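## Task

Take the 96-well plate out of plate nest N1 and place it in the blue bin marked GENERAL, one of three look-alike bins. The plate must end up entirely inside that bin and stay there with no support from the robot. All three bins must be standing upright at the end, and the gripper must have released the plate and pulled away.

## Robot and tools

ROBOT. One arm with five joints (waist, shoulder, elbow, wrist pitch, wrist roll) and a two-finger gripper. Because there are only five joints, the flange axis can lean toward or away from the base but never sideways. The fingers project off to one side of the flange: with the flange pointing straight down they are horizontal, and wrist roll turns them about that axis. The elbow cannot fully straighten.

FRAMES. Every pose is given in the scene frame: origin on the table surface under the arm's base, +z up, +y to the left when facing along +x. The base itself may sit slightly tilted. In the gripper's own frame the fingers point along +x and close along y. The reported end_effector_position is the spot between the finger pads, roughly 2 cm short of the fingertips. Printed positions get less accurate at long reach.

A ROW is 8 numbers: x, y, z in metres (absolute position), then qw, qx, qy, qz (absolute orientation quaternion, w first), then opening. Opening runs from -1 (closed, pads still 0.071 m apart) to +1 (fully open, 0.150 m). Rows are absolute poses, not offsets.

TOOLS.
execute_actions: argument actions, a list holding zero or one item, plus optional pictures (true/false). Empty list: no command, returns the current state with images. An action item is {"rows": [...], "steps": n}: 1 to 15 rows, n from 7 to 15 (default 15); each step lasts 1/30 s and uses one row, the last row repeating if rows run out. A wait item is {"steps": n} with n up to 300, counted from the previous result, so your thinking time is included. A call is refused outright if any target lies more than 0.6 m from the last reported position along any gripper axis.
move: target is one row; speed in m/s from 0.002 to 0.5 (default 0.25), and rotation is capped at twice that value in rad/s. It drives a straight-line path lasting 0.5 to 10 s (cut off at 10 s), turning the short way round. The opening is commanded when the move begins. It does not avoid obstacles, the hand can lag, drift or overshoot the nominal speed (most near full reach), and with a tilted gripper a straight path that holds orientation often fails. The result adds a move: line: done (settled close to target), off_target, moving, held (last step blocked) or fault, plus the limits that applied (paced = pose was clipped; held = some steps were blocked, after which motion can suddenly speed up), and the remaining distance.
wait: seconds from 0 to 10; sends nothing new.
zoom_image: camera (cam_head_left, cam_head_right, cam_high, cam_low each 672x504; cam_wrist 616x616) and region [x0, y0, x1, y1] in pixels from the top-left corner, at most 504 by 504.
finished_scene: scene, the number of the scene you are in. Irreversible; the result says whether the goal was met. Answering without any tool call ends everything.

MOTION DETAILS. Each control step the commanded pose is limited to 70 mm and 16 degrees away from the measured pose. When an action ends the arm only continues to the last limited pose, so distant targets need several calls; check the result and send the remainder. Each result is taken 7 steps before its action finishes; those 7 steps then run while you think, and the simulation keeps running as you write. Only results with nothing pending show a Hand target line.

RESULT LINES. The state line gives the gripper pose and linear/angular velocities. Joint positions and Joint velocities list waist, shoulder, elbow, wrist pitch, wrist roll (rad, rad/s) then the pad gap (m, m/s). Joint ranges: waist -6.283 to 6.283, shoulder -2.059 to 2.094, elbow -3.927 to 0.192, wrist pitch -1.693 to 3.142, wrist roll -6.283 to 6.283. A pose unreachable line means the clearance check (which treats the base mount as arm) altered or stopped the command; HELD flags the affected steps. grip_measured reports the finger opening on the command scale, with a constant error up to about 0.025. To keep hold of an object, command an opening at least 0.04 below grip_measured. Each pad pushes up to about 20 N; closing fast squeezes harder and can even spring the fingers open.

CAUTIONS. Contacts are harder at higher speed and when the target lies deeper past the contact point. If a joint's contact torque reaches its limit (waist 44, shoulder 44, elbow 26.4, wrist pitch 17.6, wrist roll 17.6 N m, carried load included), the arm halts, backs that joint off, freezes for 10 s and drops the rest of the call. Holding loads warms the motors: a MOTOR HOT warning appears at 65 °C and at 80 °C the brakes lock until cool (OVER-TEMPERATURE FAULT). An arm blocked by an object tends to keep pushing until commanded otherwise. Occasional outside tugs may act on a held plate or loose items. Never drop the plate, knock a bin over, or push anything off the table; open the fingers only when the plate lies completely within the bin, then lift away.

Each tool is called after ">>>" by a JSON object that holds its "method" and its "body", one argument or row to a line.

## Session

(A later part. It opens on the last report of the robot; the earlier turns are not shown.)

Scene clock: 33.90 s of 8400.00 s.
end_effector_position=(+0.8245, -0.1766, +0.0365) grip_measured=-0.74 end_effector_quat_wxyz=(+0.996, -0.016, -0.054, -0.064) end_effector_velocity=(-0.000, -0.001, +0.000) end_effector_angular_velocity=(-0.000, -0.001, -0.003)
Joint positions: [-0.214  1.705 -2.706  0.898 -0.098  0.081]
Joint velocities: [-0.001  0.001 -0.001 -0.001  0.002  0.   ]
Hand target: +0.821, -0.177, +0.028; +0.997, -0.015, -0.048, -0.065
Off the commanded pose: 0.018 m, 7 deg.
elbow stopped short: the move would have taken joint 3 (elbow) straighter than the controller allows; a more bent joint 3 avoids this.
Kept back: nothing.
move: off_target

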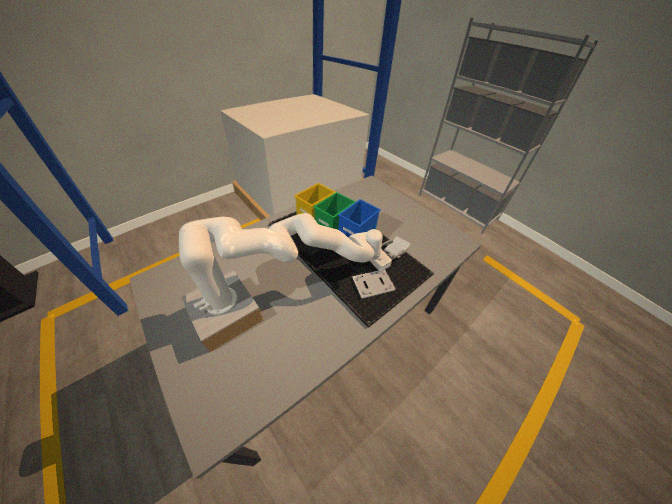

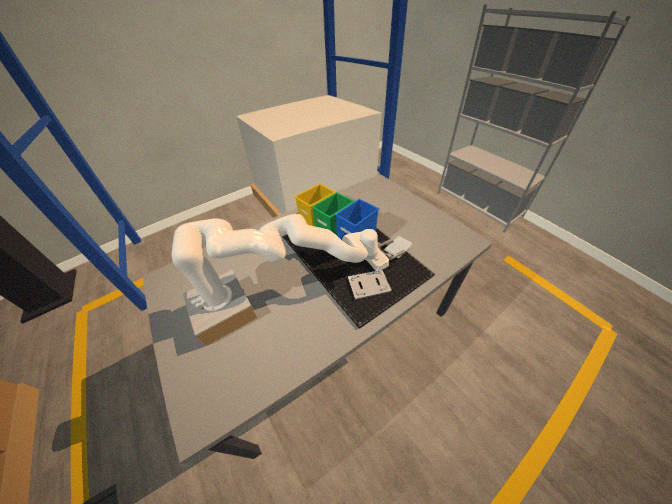

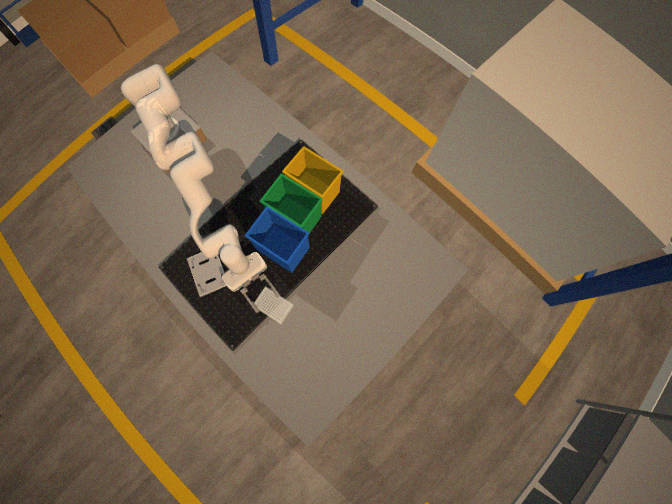

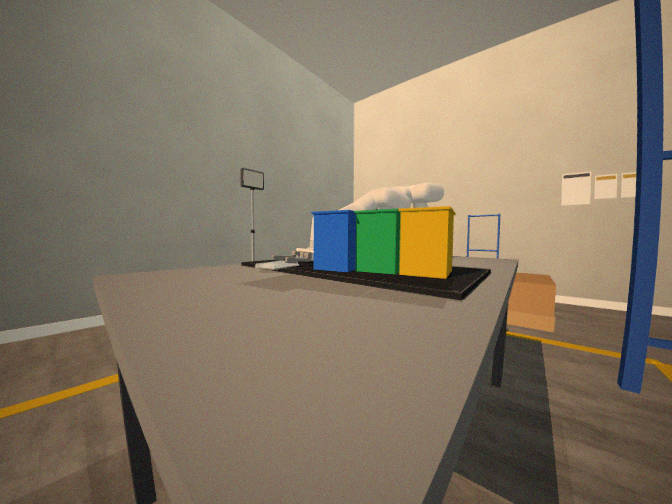

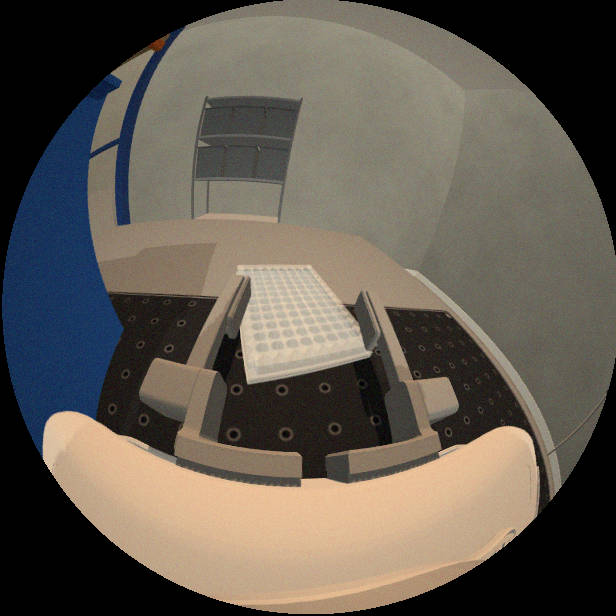

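>>> {"method": "move", "body": {
  "target": [0.6,-0.2,0.3,1,0,0,-0.1,1]
}}

>>> {"method": "move", "body": {
  "target": [0.4,-0.15,0.3,0.1,0,0,1,1]
}}

>>> {"method": "move", "body": {
  "target": [0.7,-0.15,0.25,-0.074,0.703,-0.074,-0.703,1]
}}

Scene clock: 37.40 s of 8400.00 s.
end_effector_position=(+0.6009, -0.2006, +0.2997) grip_measured=+1.00 end_effector_quat_wxyz=(+0.995, -0.006, +0.002, -0.099) end_effector_velocity=(-0.001, -0.001, +0.003) end_effector_angular_velocity=(-0.001, -0.004, -0.002)
Joint positions: [-0.352  0.227 -1.017  0.801 -0.166  0.15 ]
Joint velocities: [-0.002 -0.008  0.004 -0.    -0.     0.   ]
Hand target: +0.601, -0.201, +0.300; +0.995, -0.006, +0.002, -0.099
Off the commanded pose: 0.001 m, 1 deg.
Kept back: nothing.
move: done; limits=paced

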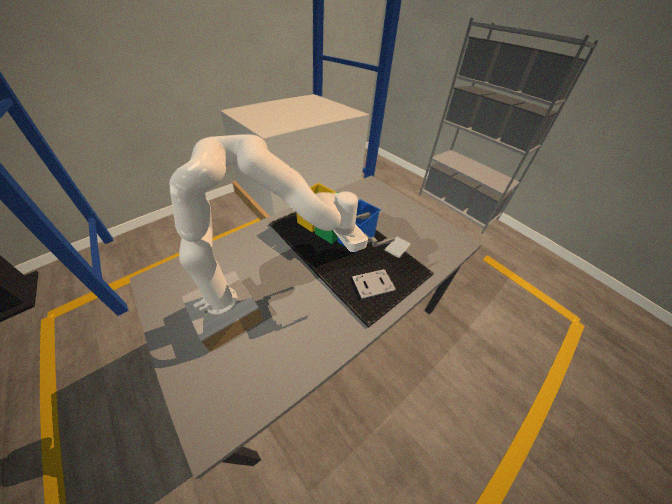

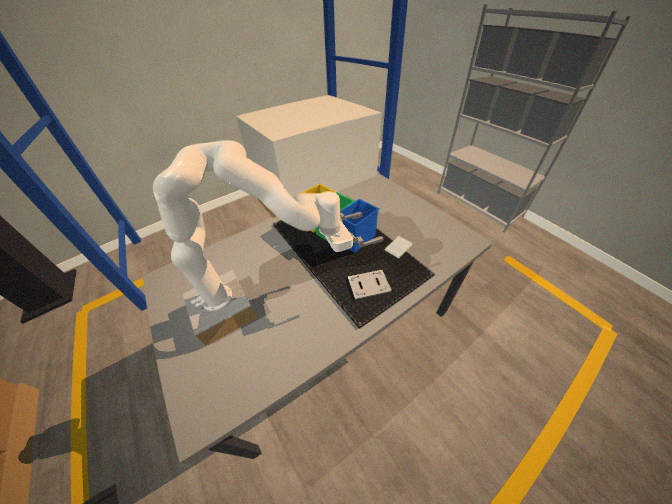

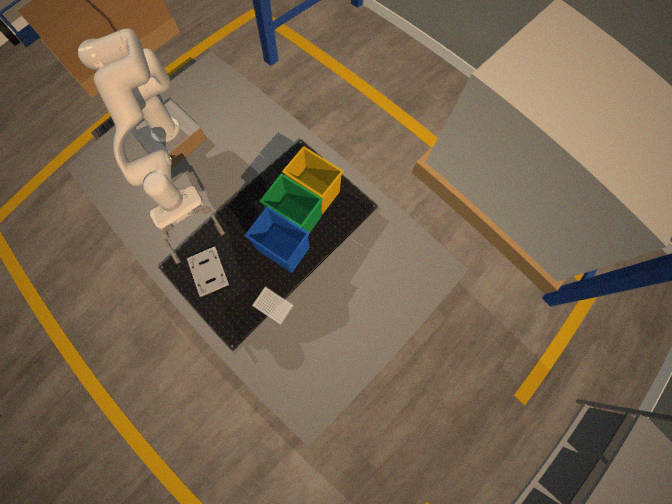

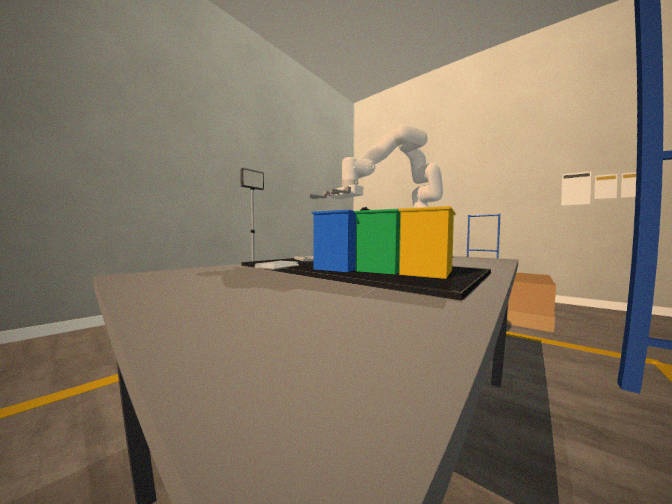

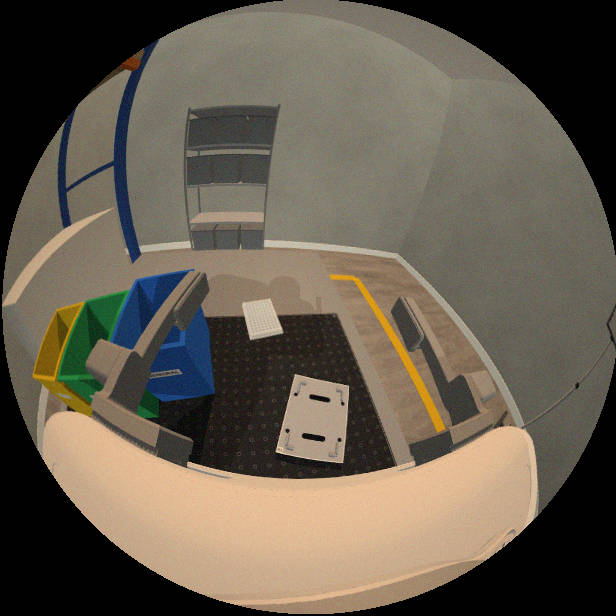

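Scene clock: 44.13 s of 8400.00 s.
end_effector_position=(+0.3997, -0.1509, +0.2999) grip_measured=+1.00 end_effector_quat_wxyz=(+0.100, +0.001, +0.006, +0.995) end_effector_velocity=(-0.001, +0.000, -0.000) end_effector_angular_velocity=(+0.000, +0.000, +0.007)
Joint positions: [-0.311  0.496 -1.414  0.927 -3.265  0.15 ]
Joint velocities: [ 0.002 -0.002  0.005 -0.002 -0.005  0.   ]
Hand target: +0.400, -0.151, +0.300; +0.100, +0.001, +0.006, +0.995
Off the commanded pose: 0.001 m, 1 deg.
Kept back: nothing.
move: done

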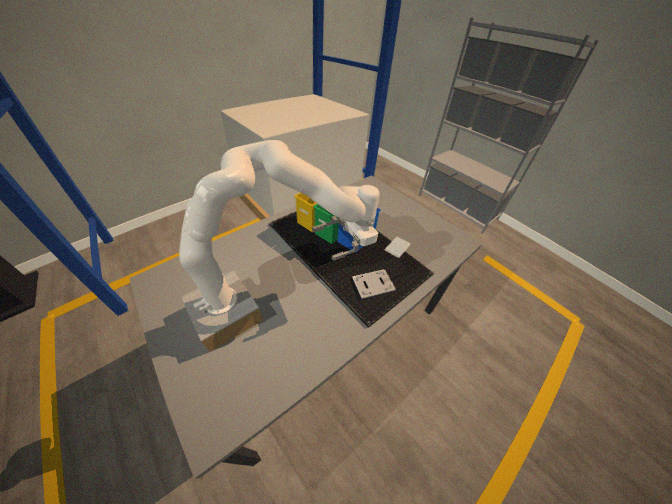

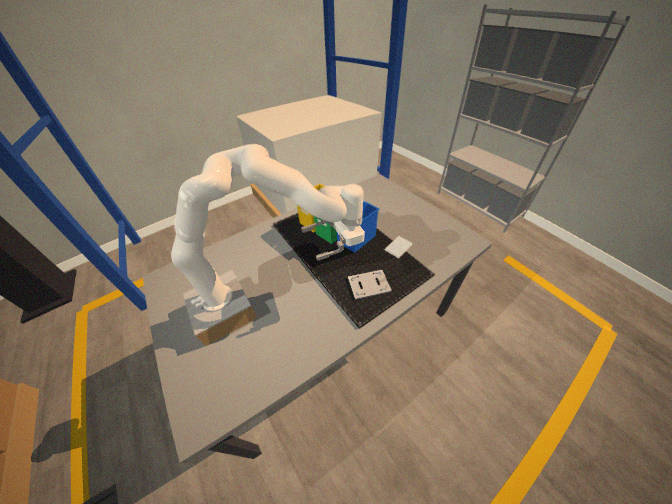

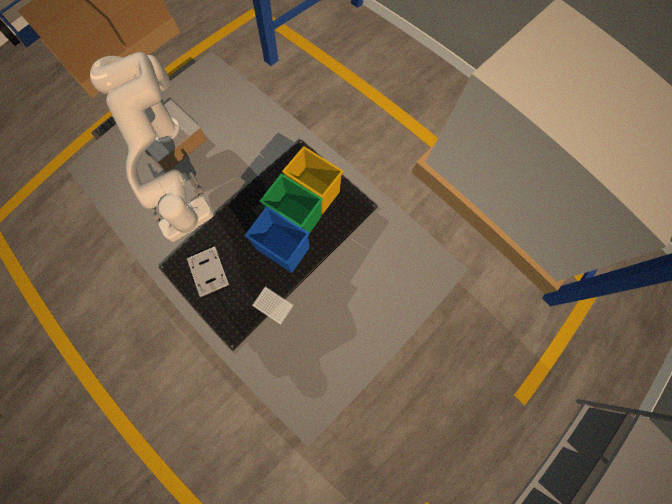

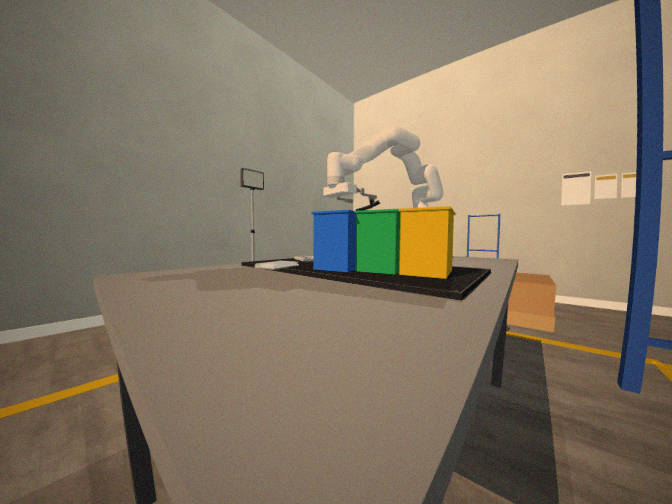

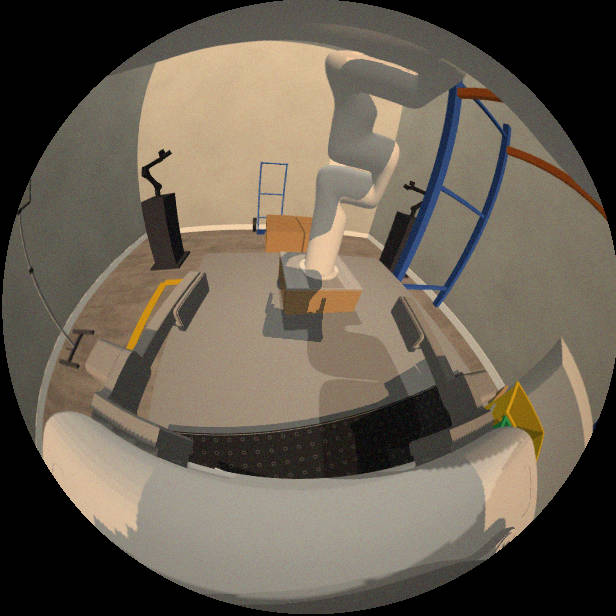

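Scene clock: 47.83 s of 8400.00 s.
end_effector_position=(+0.6998, -0.1493, +0.2502) grip_measured=+1.00 end_effector_quat_wxyz=(-0.075, +0.703, -0.077, -0.703) end_effector_velocity=(+0.000, -0.000, -0.002) end_effector_angular_velocity=(-0.000, +0.002, +0.000)
Joint positions: [-0.202  0.948 -1.799 -0.713 -3.131  0.15 ]
Joint velocities: [ 0.     0.006 -0.005  0.    -0.001  0.   ]
Hand target: +0.700, -0.149, +0.250; -0.075, +0.703, -0.077, -0.703
Off the commanded pose: 0.001 m, 0 deg.
Kept back: nothing.
move: done

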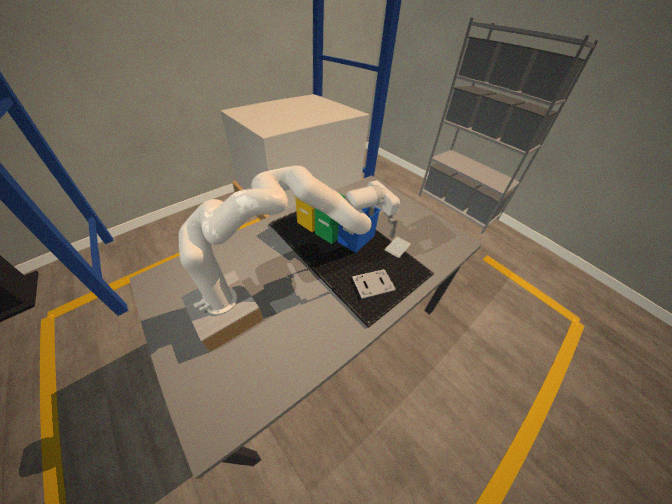

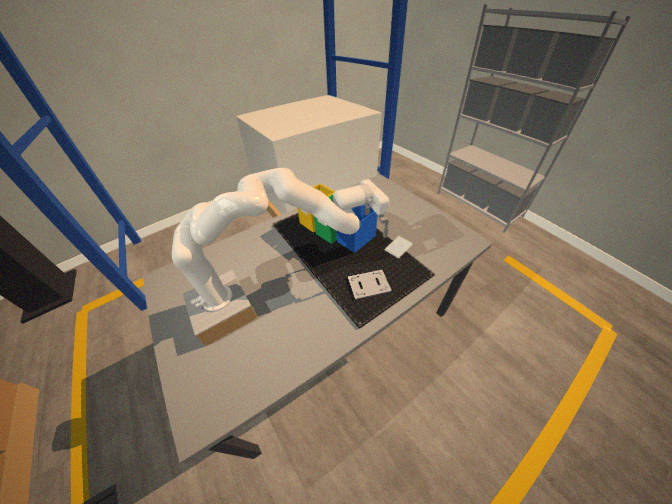

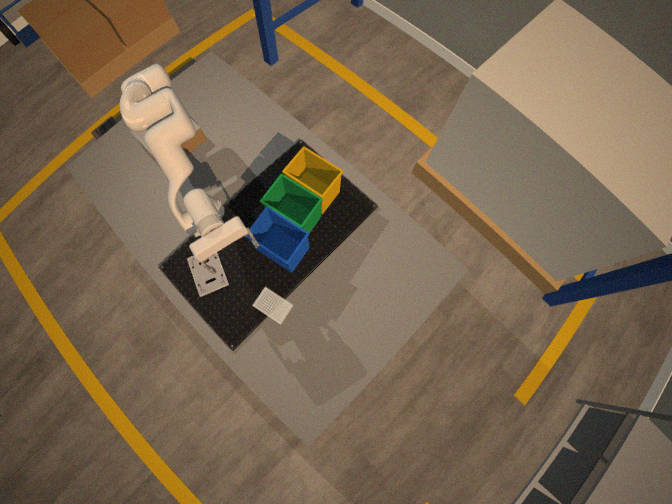

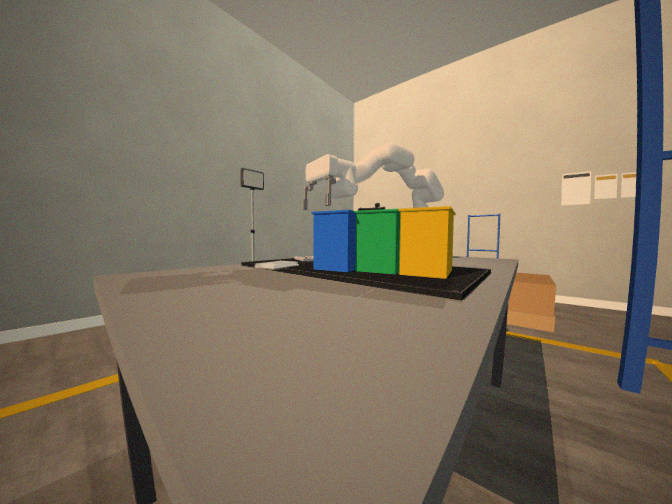

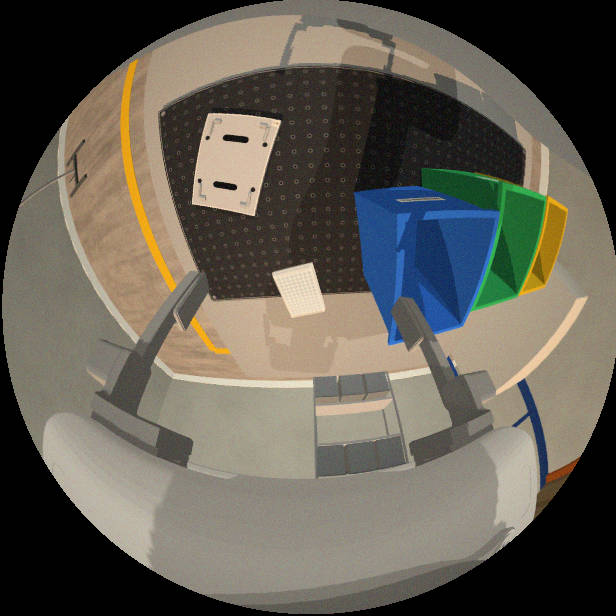

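Lots of reach. Move above the plate.

>>> {"method": "move", "body": {
  "target": [0.895,-0.185,0.10,-0.074,0.703,-0.074,-0.703,1],
  "speed": 0.15
}}

Scene clock: 50.27 s of 8400.00 s.
end_effector_position=(+0.7534, -0.1550, +0.1431) grip_measured=+1.00 end_effector_quat_wxyz=(-0.071, +0.719, -0.074, -0.687) end_effector_velocity=(-0.001, -0.001, -0.004) end_effector_angular_velocity=(-0.000, +0.002, -0.002)
Joint positions: [-0.193  1.619 -2.701 -0.526 -3.128  0.15 ]
Joint velocities: [-0.002  0.007 -0.    -0.004 -0.001  0.   ]
Hand target: +0.753, -0.155, +0.143; -0.071, +0.719, -0.074, -0.687
Off the commanded pose: 0.151 m, 3 deg; position clipped at the last step of the last action.
elbow stopped short: the move would have taken joint 3 (elbow) straighter than the controller allows; a more bent joint 3 avoids this.
Kept back: nothing.
move: off_target; limits=paced

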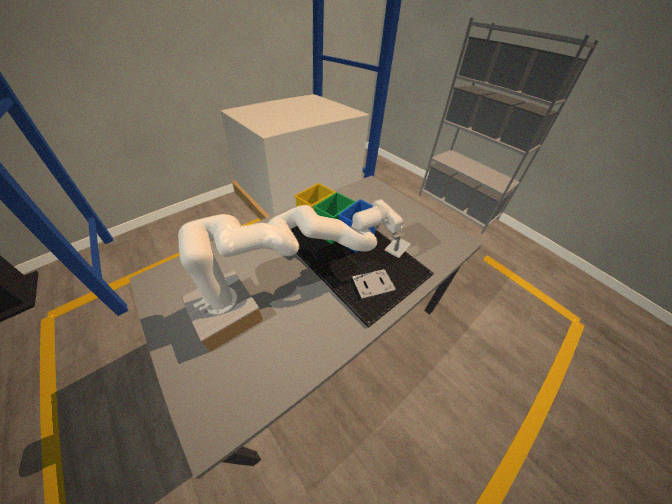

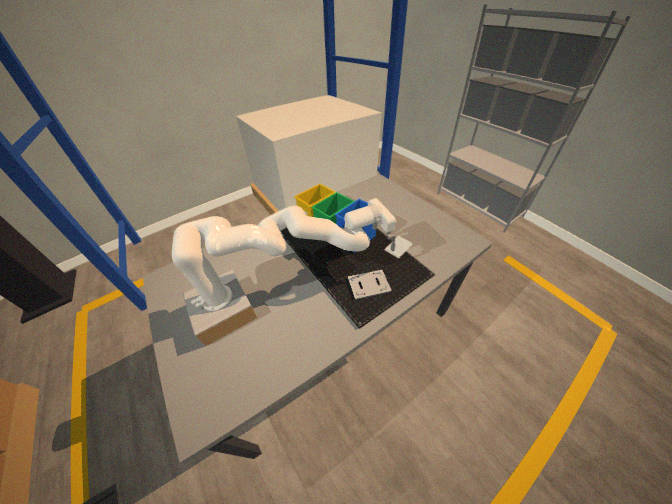

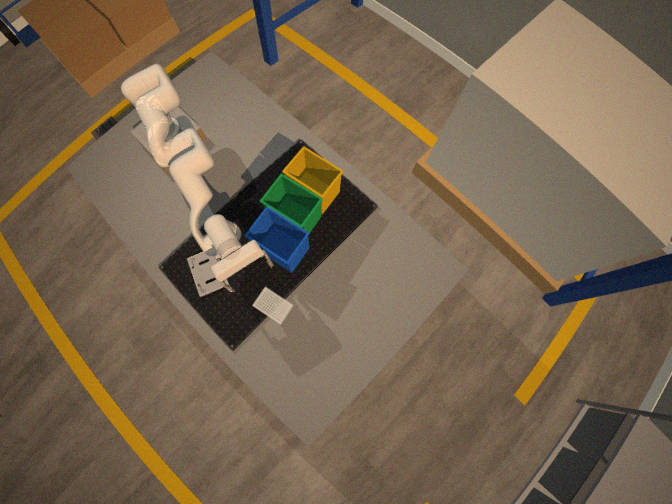

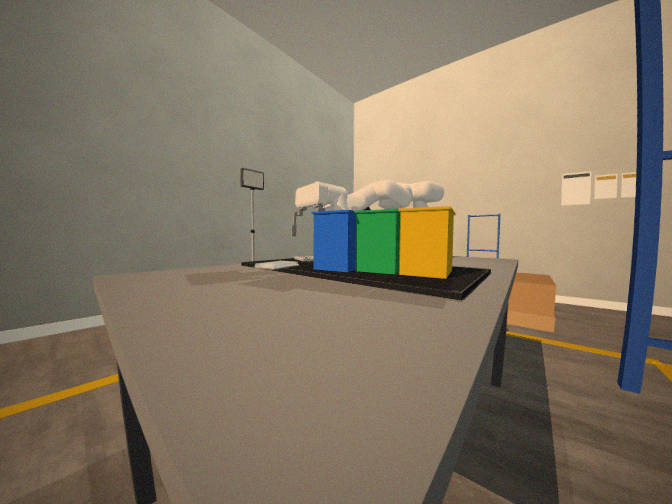

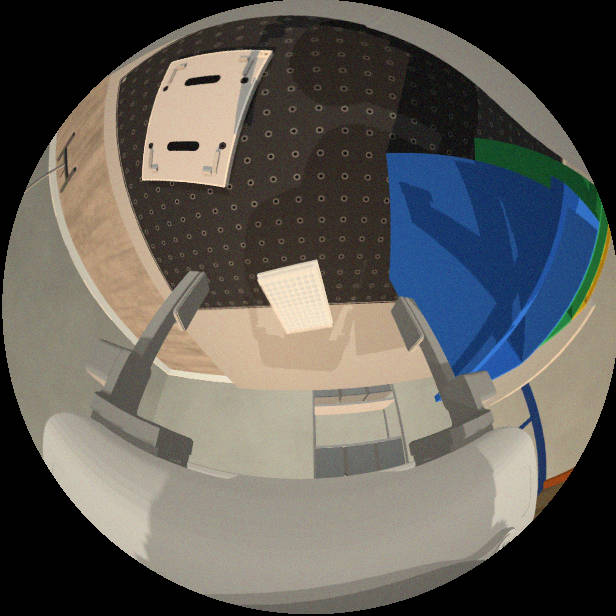

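>>> {"method": "move", "body": {
  "target": [0.45,-0.2,0.3,0.1,0,0,1,1]
}}

>>> {"method": "move", "body": {
  "target": [0.65,-0.2,0.15,0.9907,0.009,0.104,-0.0866,1]
}}

>>> {"method": "move", "body": {
  "target": [0.81,-0.177,0.022,0.9907,0.009,0.104,-0.0866,1],
  "speed": 0.08
}}

Scene clock: 54.63 s of 8400.00 s.
end_effector_position=(+0.4507, -0.2007, +0.3001) grip_measured=+1.00 end_effector_quat_wxyz=(+0.099, +0.002, +0.006, +0.995) end_effector_velocity=(-0.001, -0.000, +0.000) end_effector_angular_velocity=(+0.002, +0.005, +0.000)
Joint positions: [-0.359  0.73  -1.793  1.073 -3.316  0.15 ]
Joint velocities: [-0.001 -0.001  0.003  0.004 -0.001  0.   ]
Hand target: +0.451, -0.201, +0.300; +0.099, +0.002, +0.006, +0.995
Off the commanded pose: 0.001 m, 1 deg.
Kept back: nothing.
move: done

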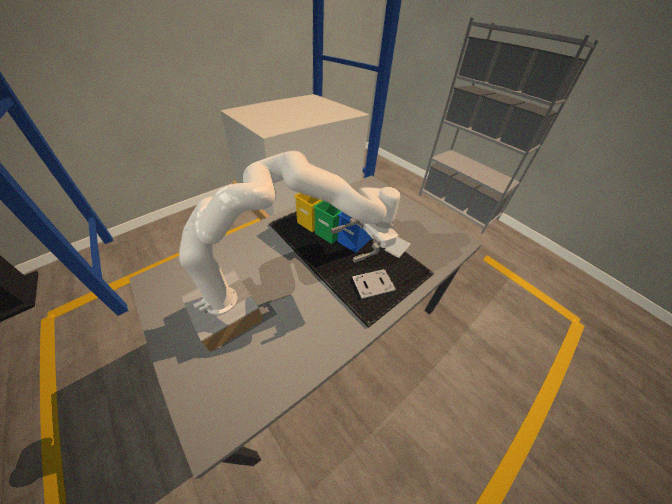

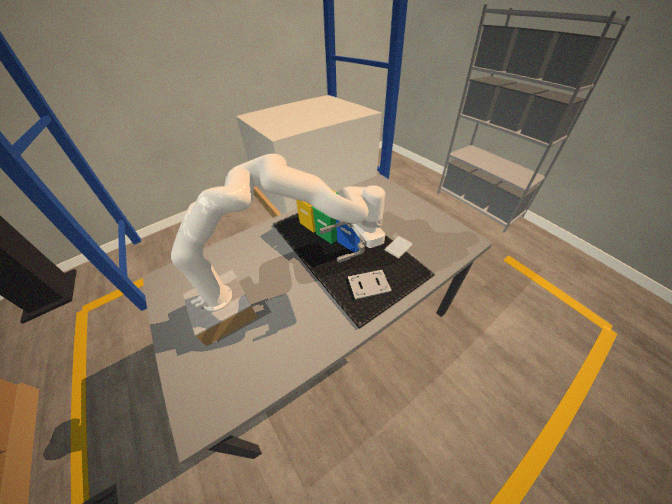

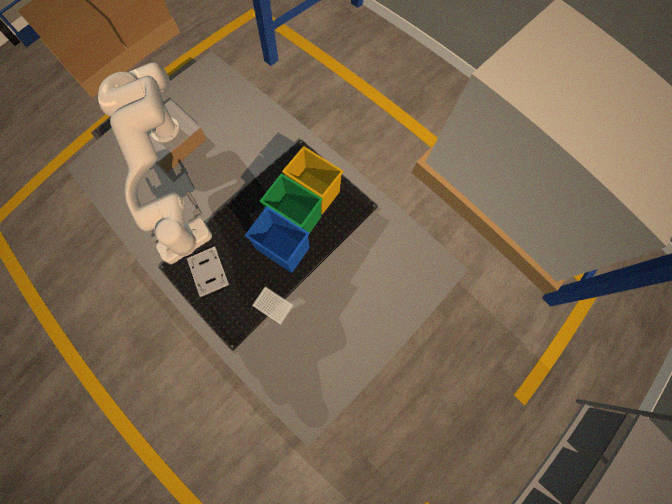

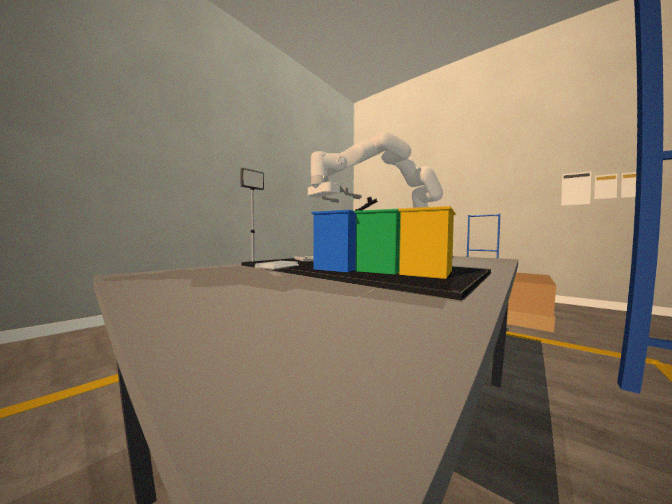

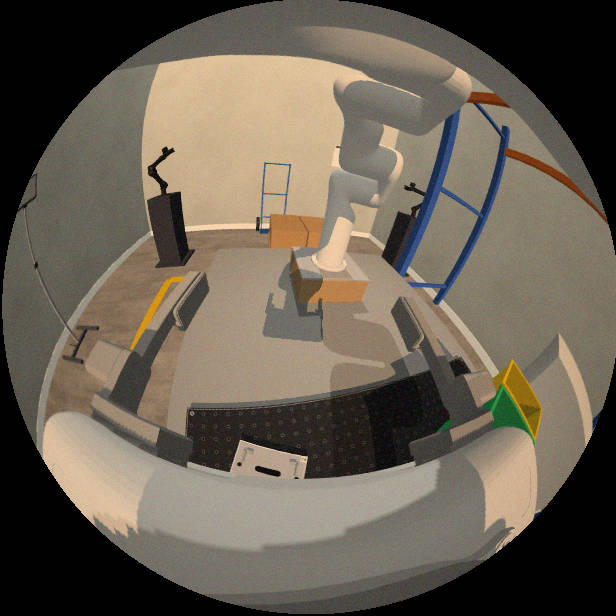

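Scene clock: 61.37 s of 8400.00 s.
end_effector_position=(+0.6502, -0.1993, +0.1501) grip_measured=+1.00 end_effector_quat_wxyz=(+0.991, +0.019, +0.101, -0.088) end_effector_velocity=(-0.000, -0.001, -0.001) end_effector_angular_velocity=(-0.001, +0.004, -0.007)
Joint positions: [-0.319  0.671 -1.349  0.894 -0.156  0.15 ]
Joint velocities: [ 0.001  0.002 -0.003  0.005  0.008  0.   ]
Hand target: +0.650, -0.199, +0.150; +0.991, +0.019, +0.102, -0.088
Off the commanded pose: 0.001 m, 1 deg.
Kept back: nothing.
move: done

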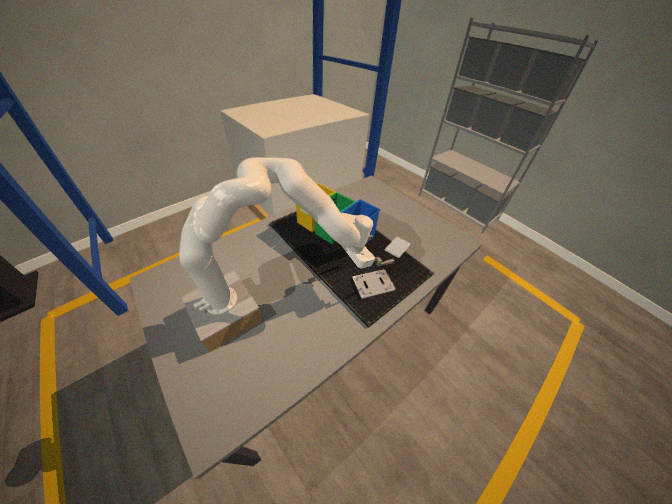

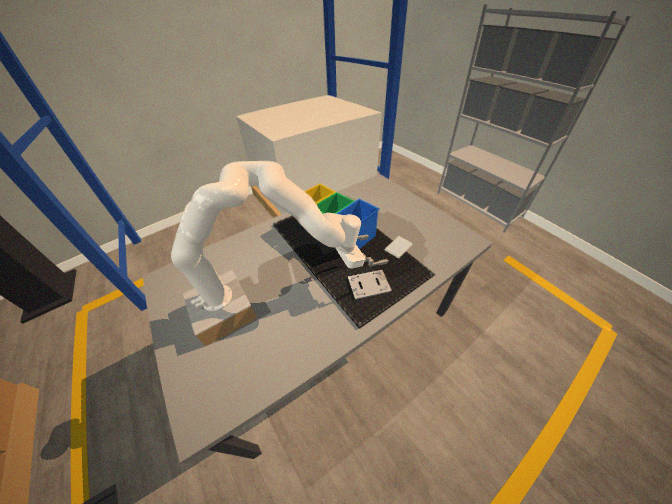

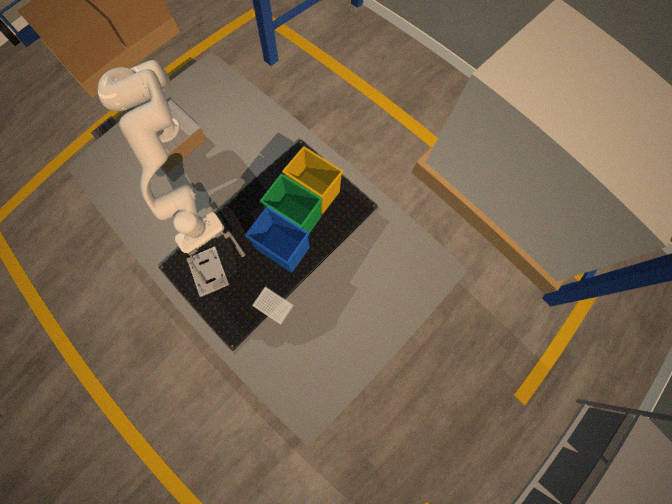

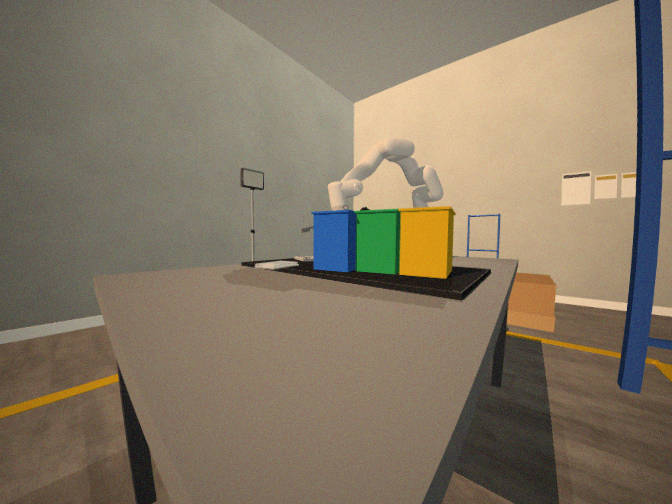

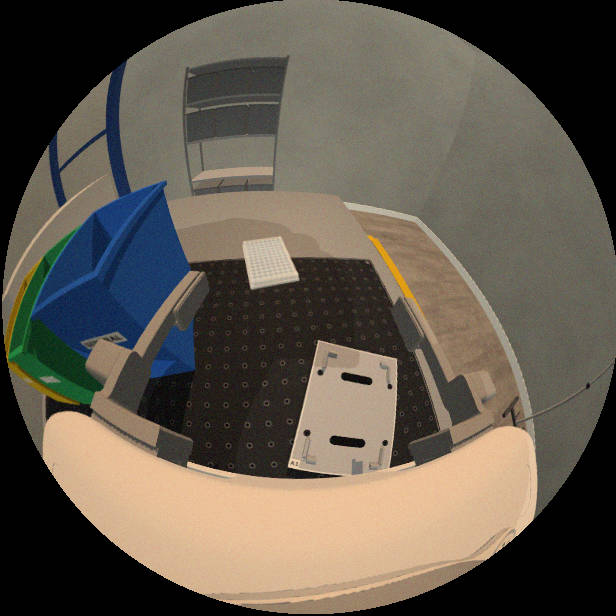

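Scene clock: 64.57 s of 8400.00 s.
end_effector_position=(+0.8083, -0.1761, +0.0257) grip_measured=+1.00 end_effector_quat_wxyz=(+0.995, -0.002, +0.036, -0.090) end_effector_velocity=(+0.001, +0.000, -0.002) end_effector_angular_velocity=(-0.004, -0.016, -0.001)
Joint positions: [-0.208  1.653 -2.703  1.129 -0.041  0.15 ]
Joint velocities: [ 0.001  0.01  -0.002 -0.025  0.002  0.   ]
Hand target: +0.807, -0.176, +0.023; +0.995, -0.002, +0.038, -0.090
Off the commanded pose: 0.004 m, 8 deg.
elbow stopped short: the move would have taken joint 3 (elbow) straighter than the controller allows; a more bent joint 3 avoids this.
Kept back: nothing.
move: off_target

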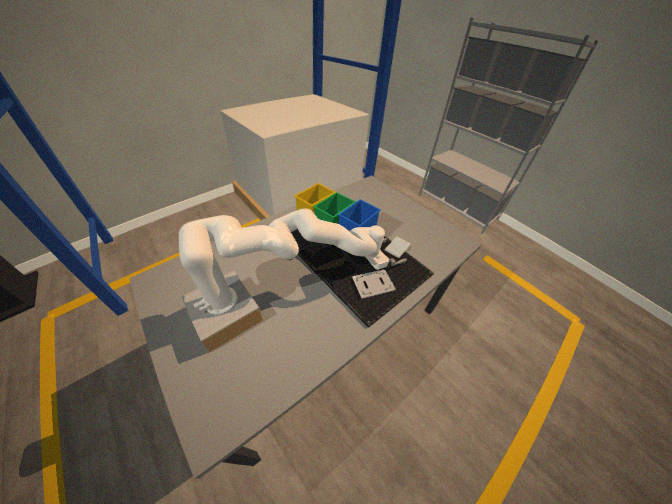

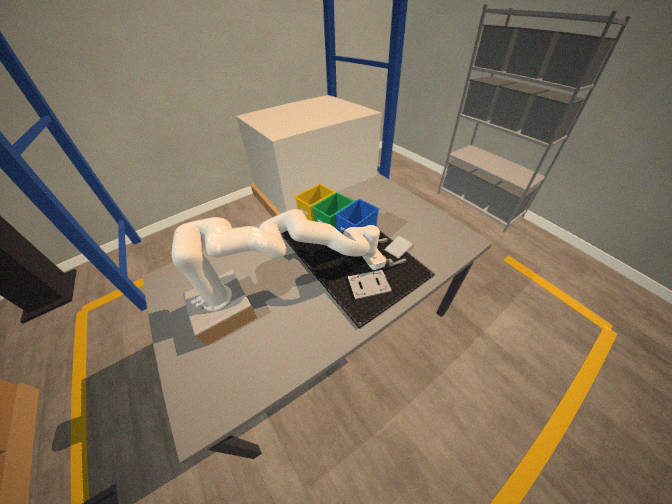

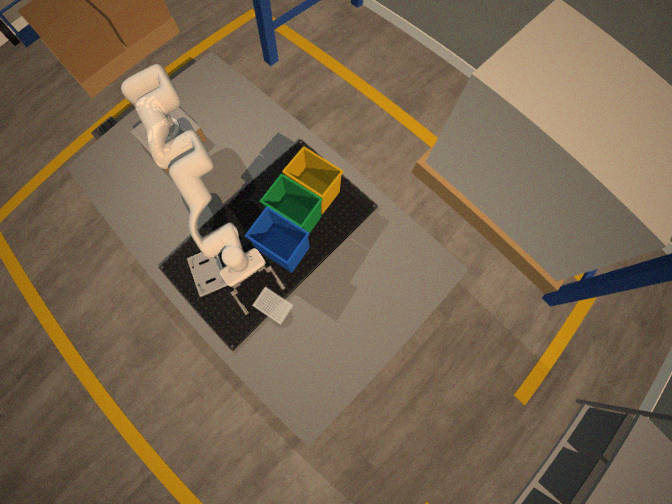

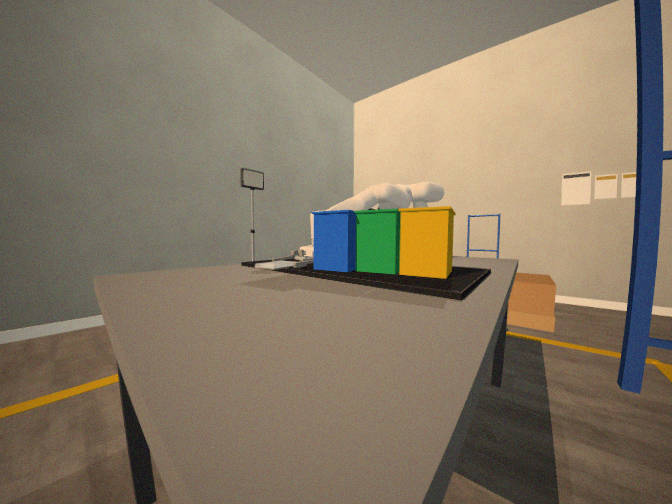

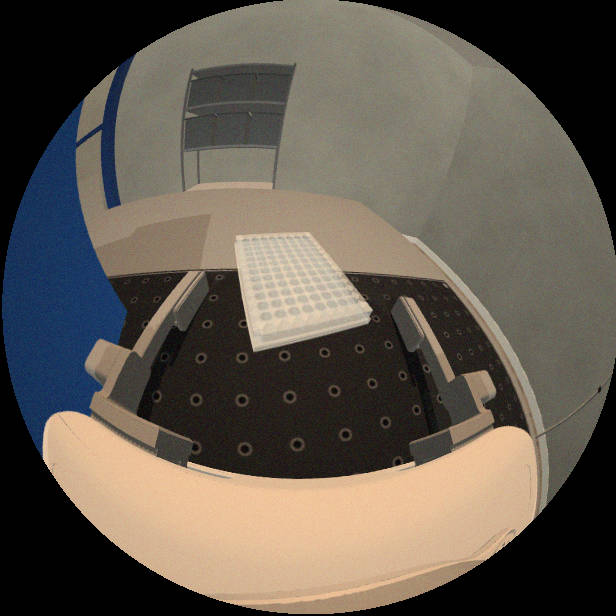

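>>> {"method": "move", "body": {
  "target": [0.812,-0.177,0.022,0.995,0,0.04,-0.09,-0.75]
}}

Scene clock: 65.50 s of 8400.00 s.
end_effector_position=(+0.8107, -0.1769, +0.0241) grip_measured=-0.38 end_effector_quat_wxyz=(+0.996, -0.004, +0.021, -0.091) end_effector_velocity=(+0.001, -0.001, -0.001) end_effector_angular_velocity=(-0.003, -0.014, -0.003)
Joint positions: [-0.207  1.667 -2.702  1.084 -0.038  0.096]
Joint velocities: [-0.     0.007  0.001 -0.022  0.003 -0.   ]
Hand target: +0.810, -0.177, +0.023; +0.996, -0.004, +0.021, -0.091
Off the commanded pose: 0.002 m, 2 deg.
elbow stopped short: the move would have taken joint 3 (elbow) straighter than the controller allows; a more bent joint 3 avoids this.
Kept back: nothing.
move: done

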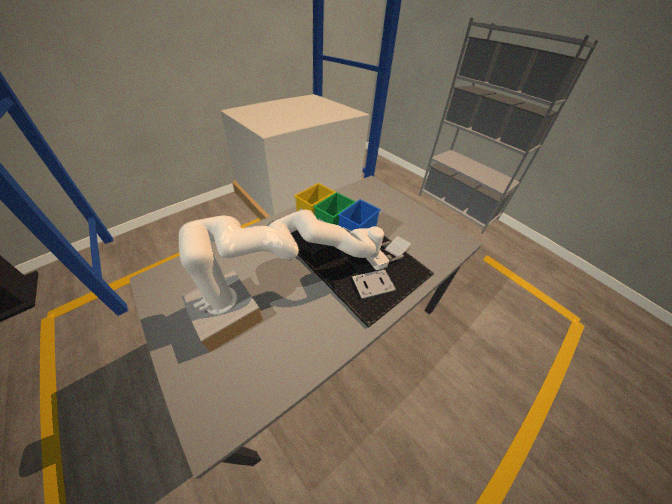

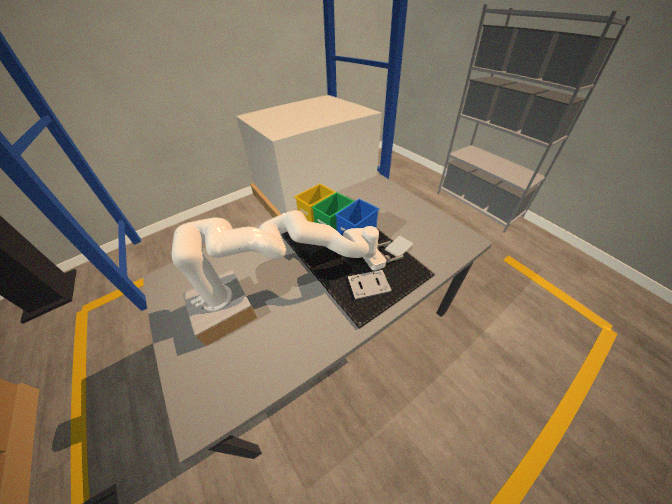

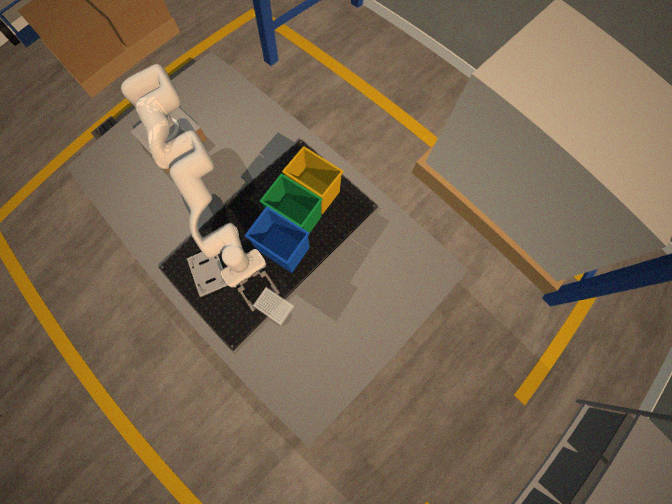

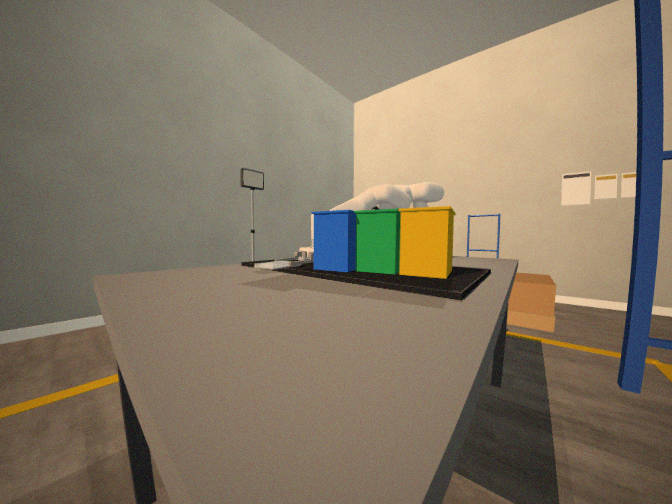

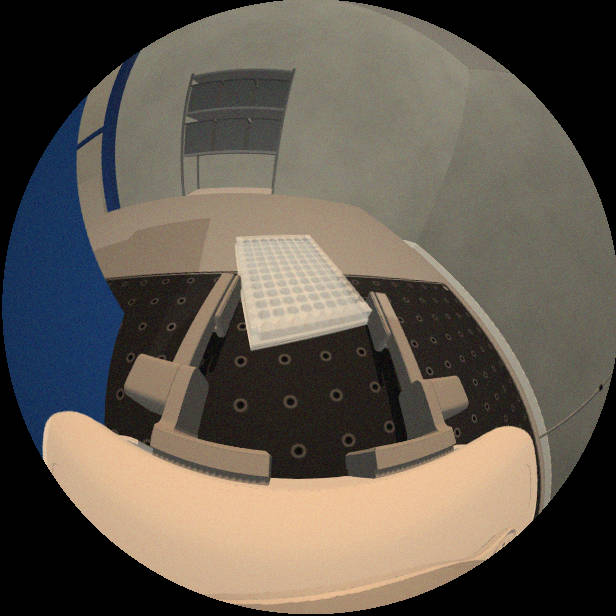

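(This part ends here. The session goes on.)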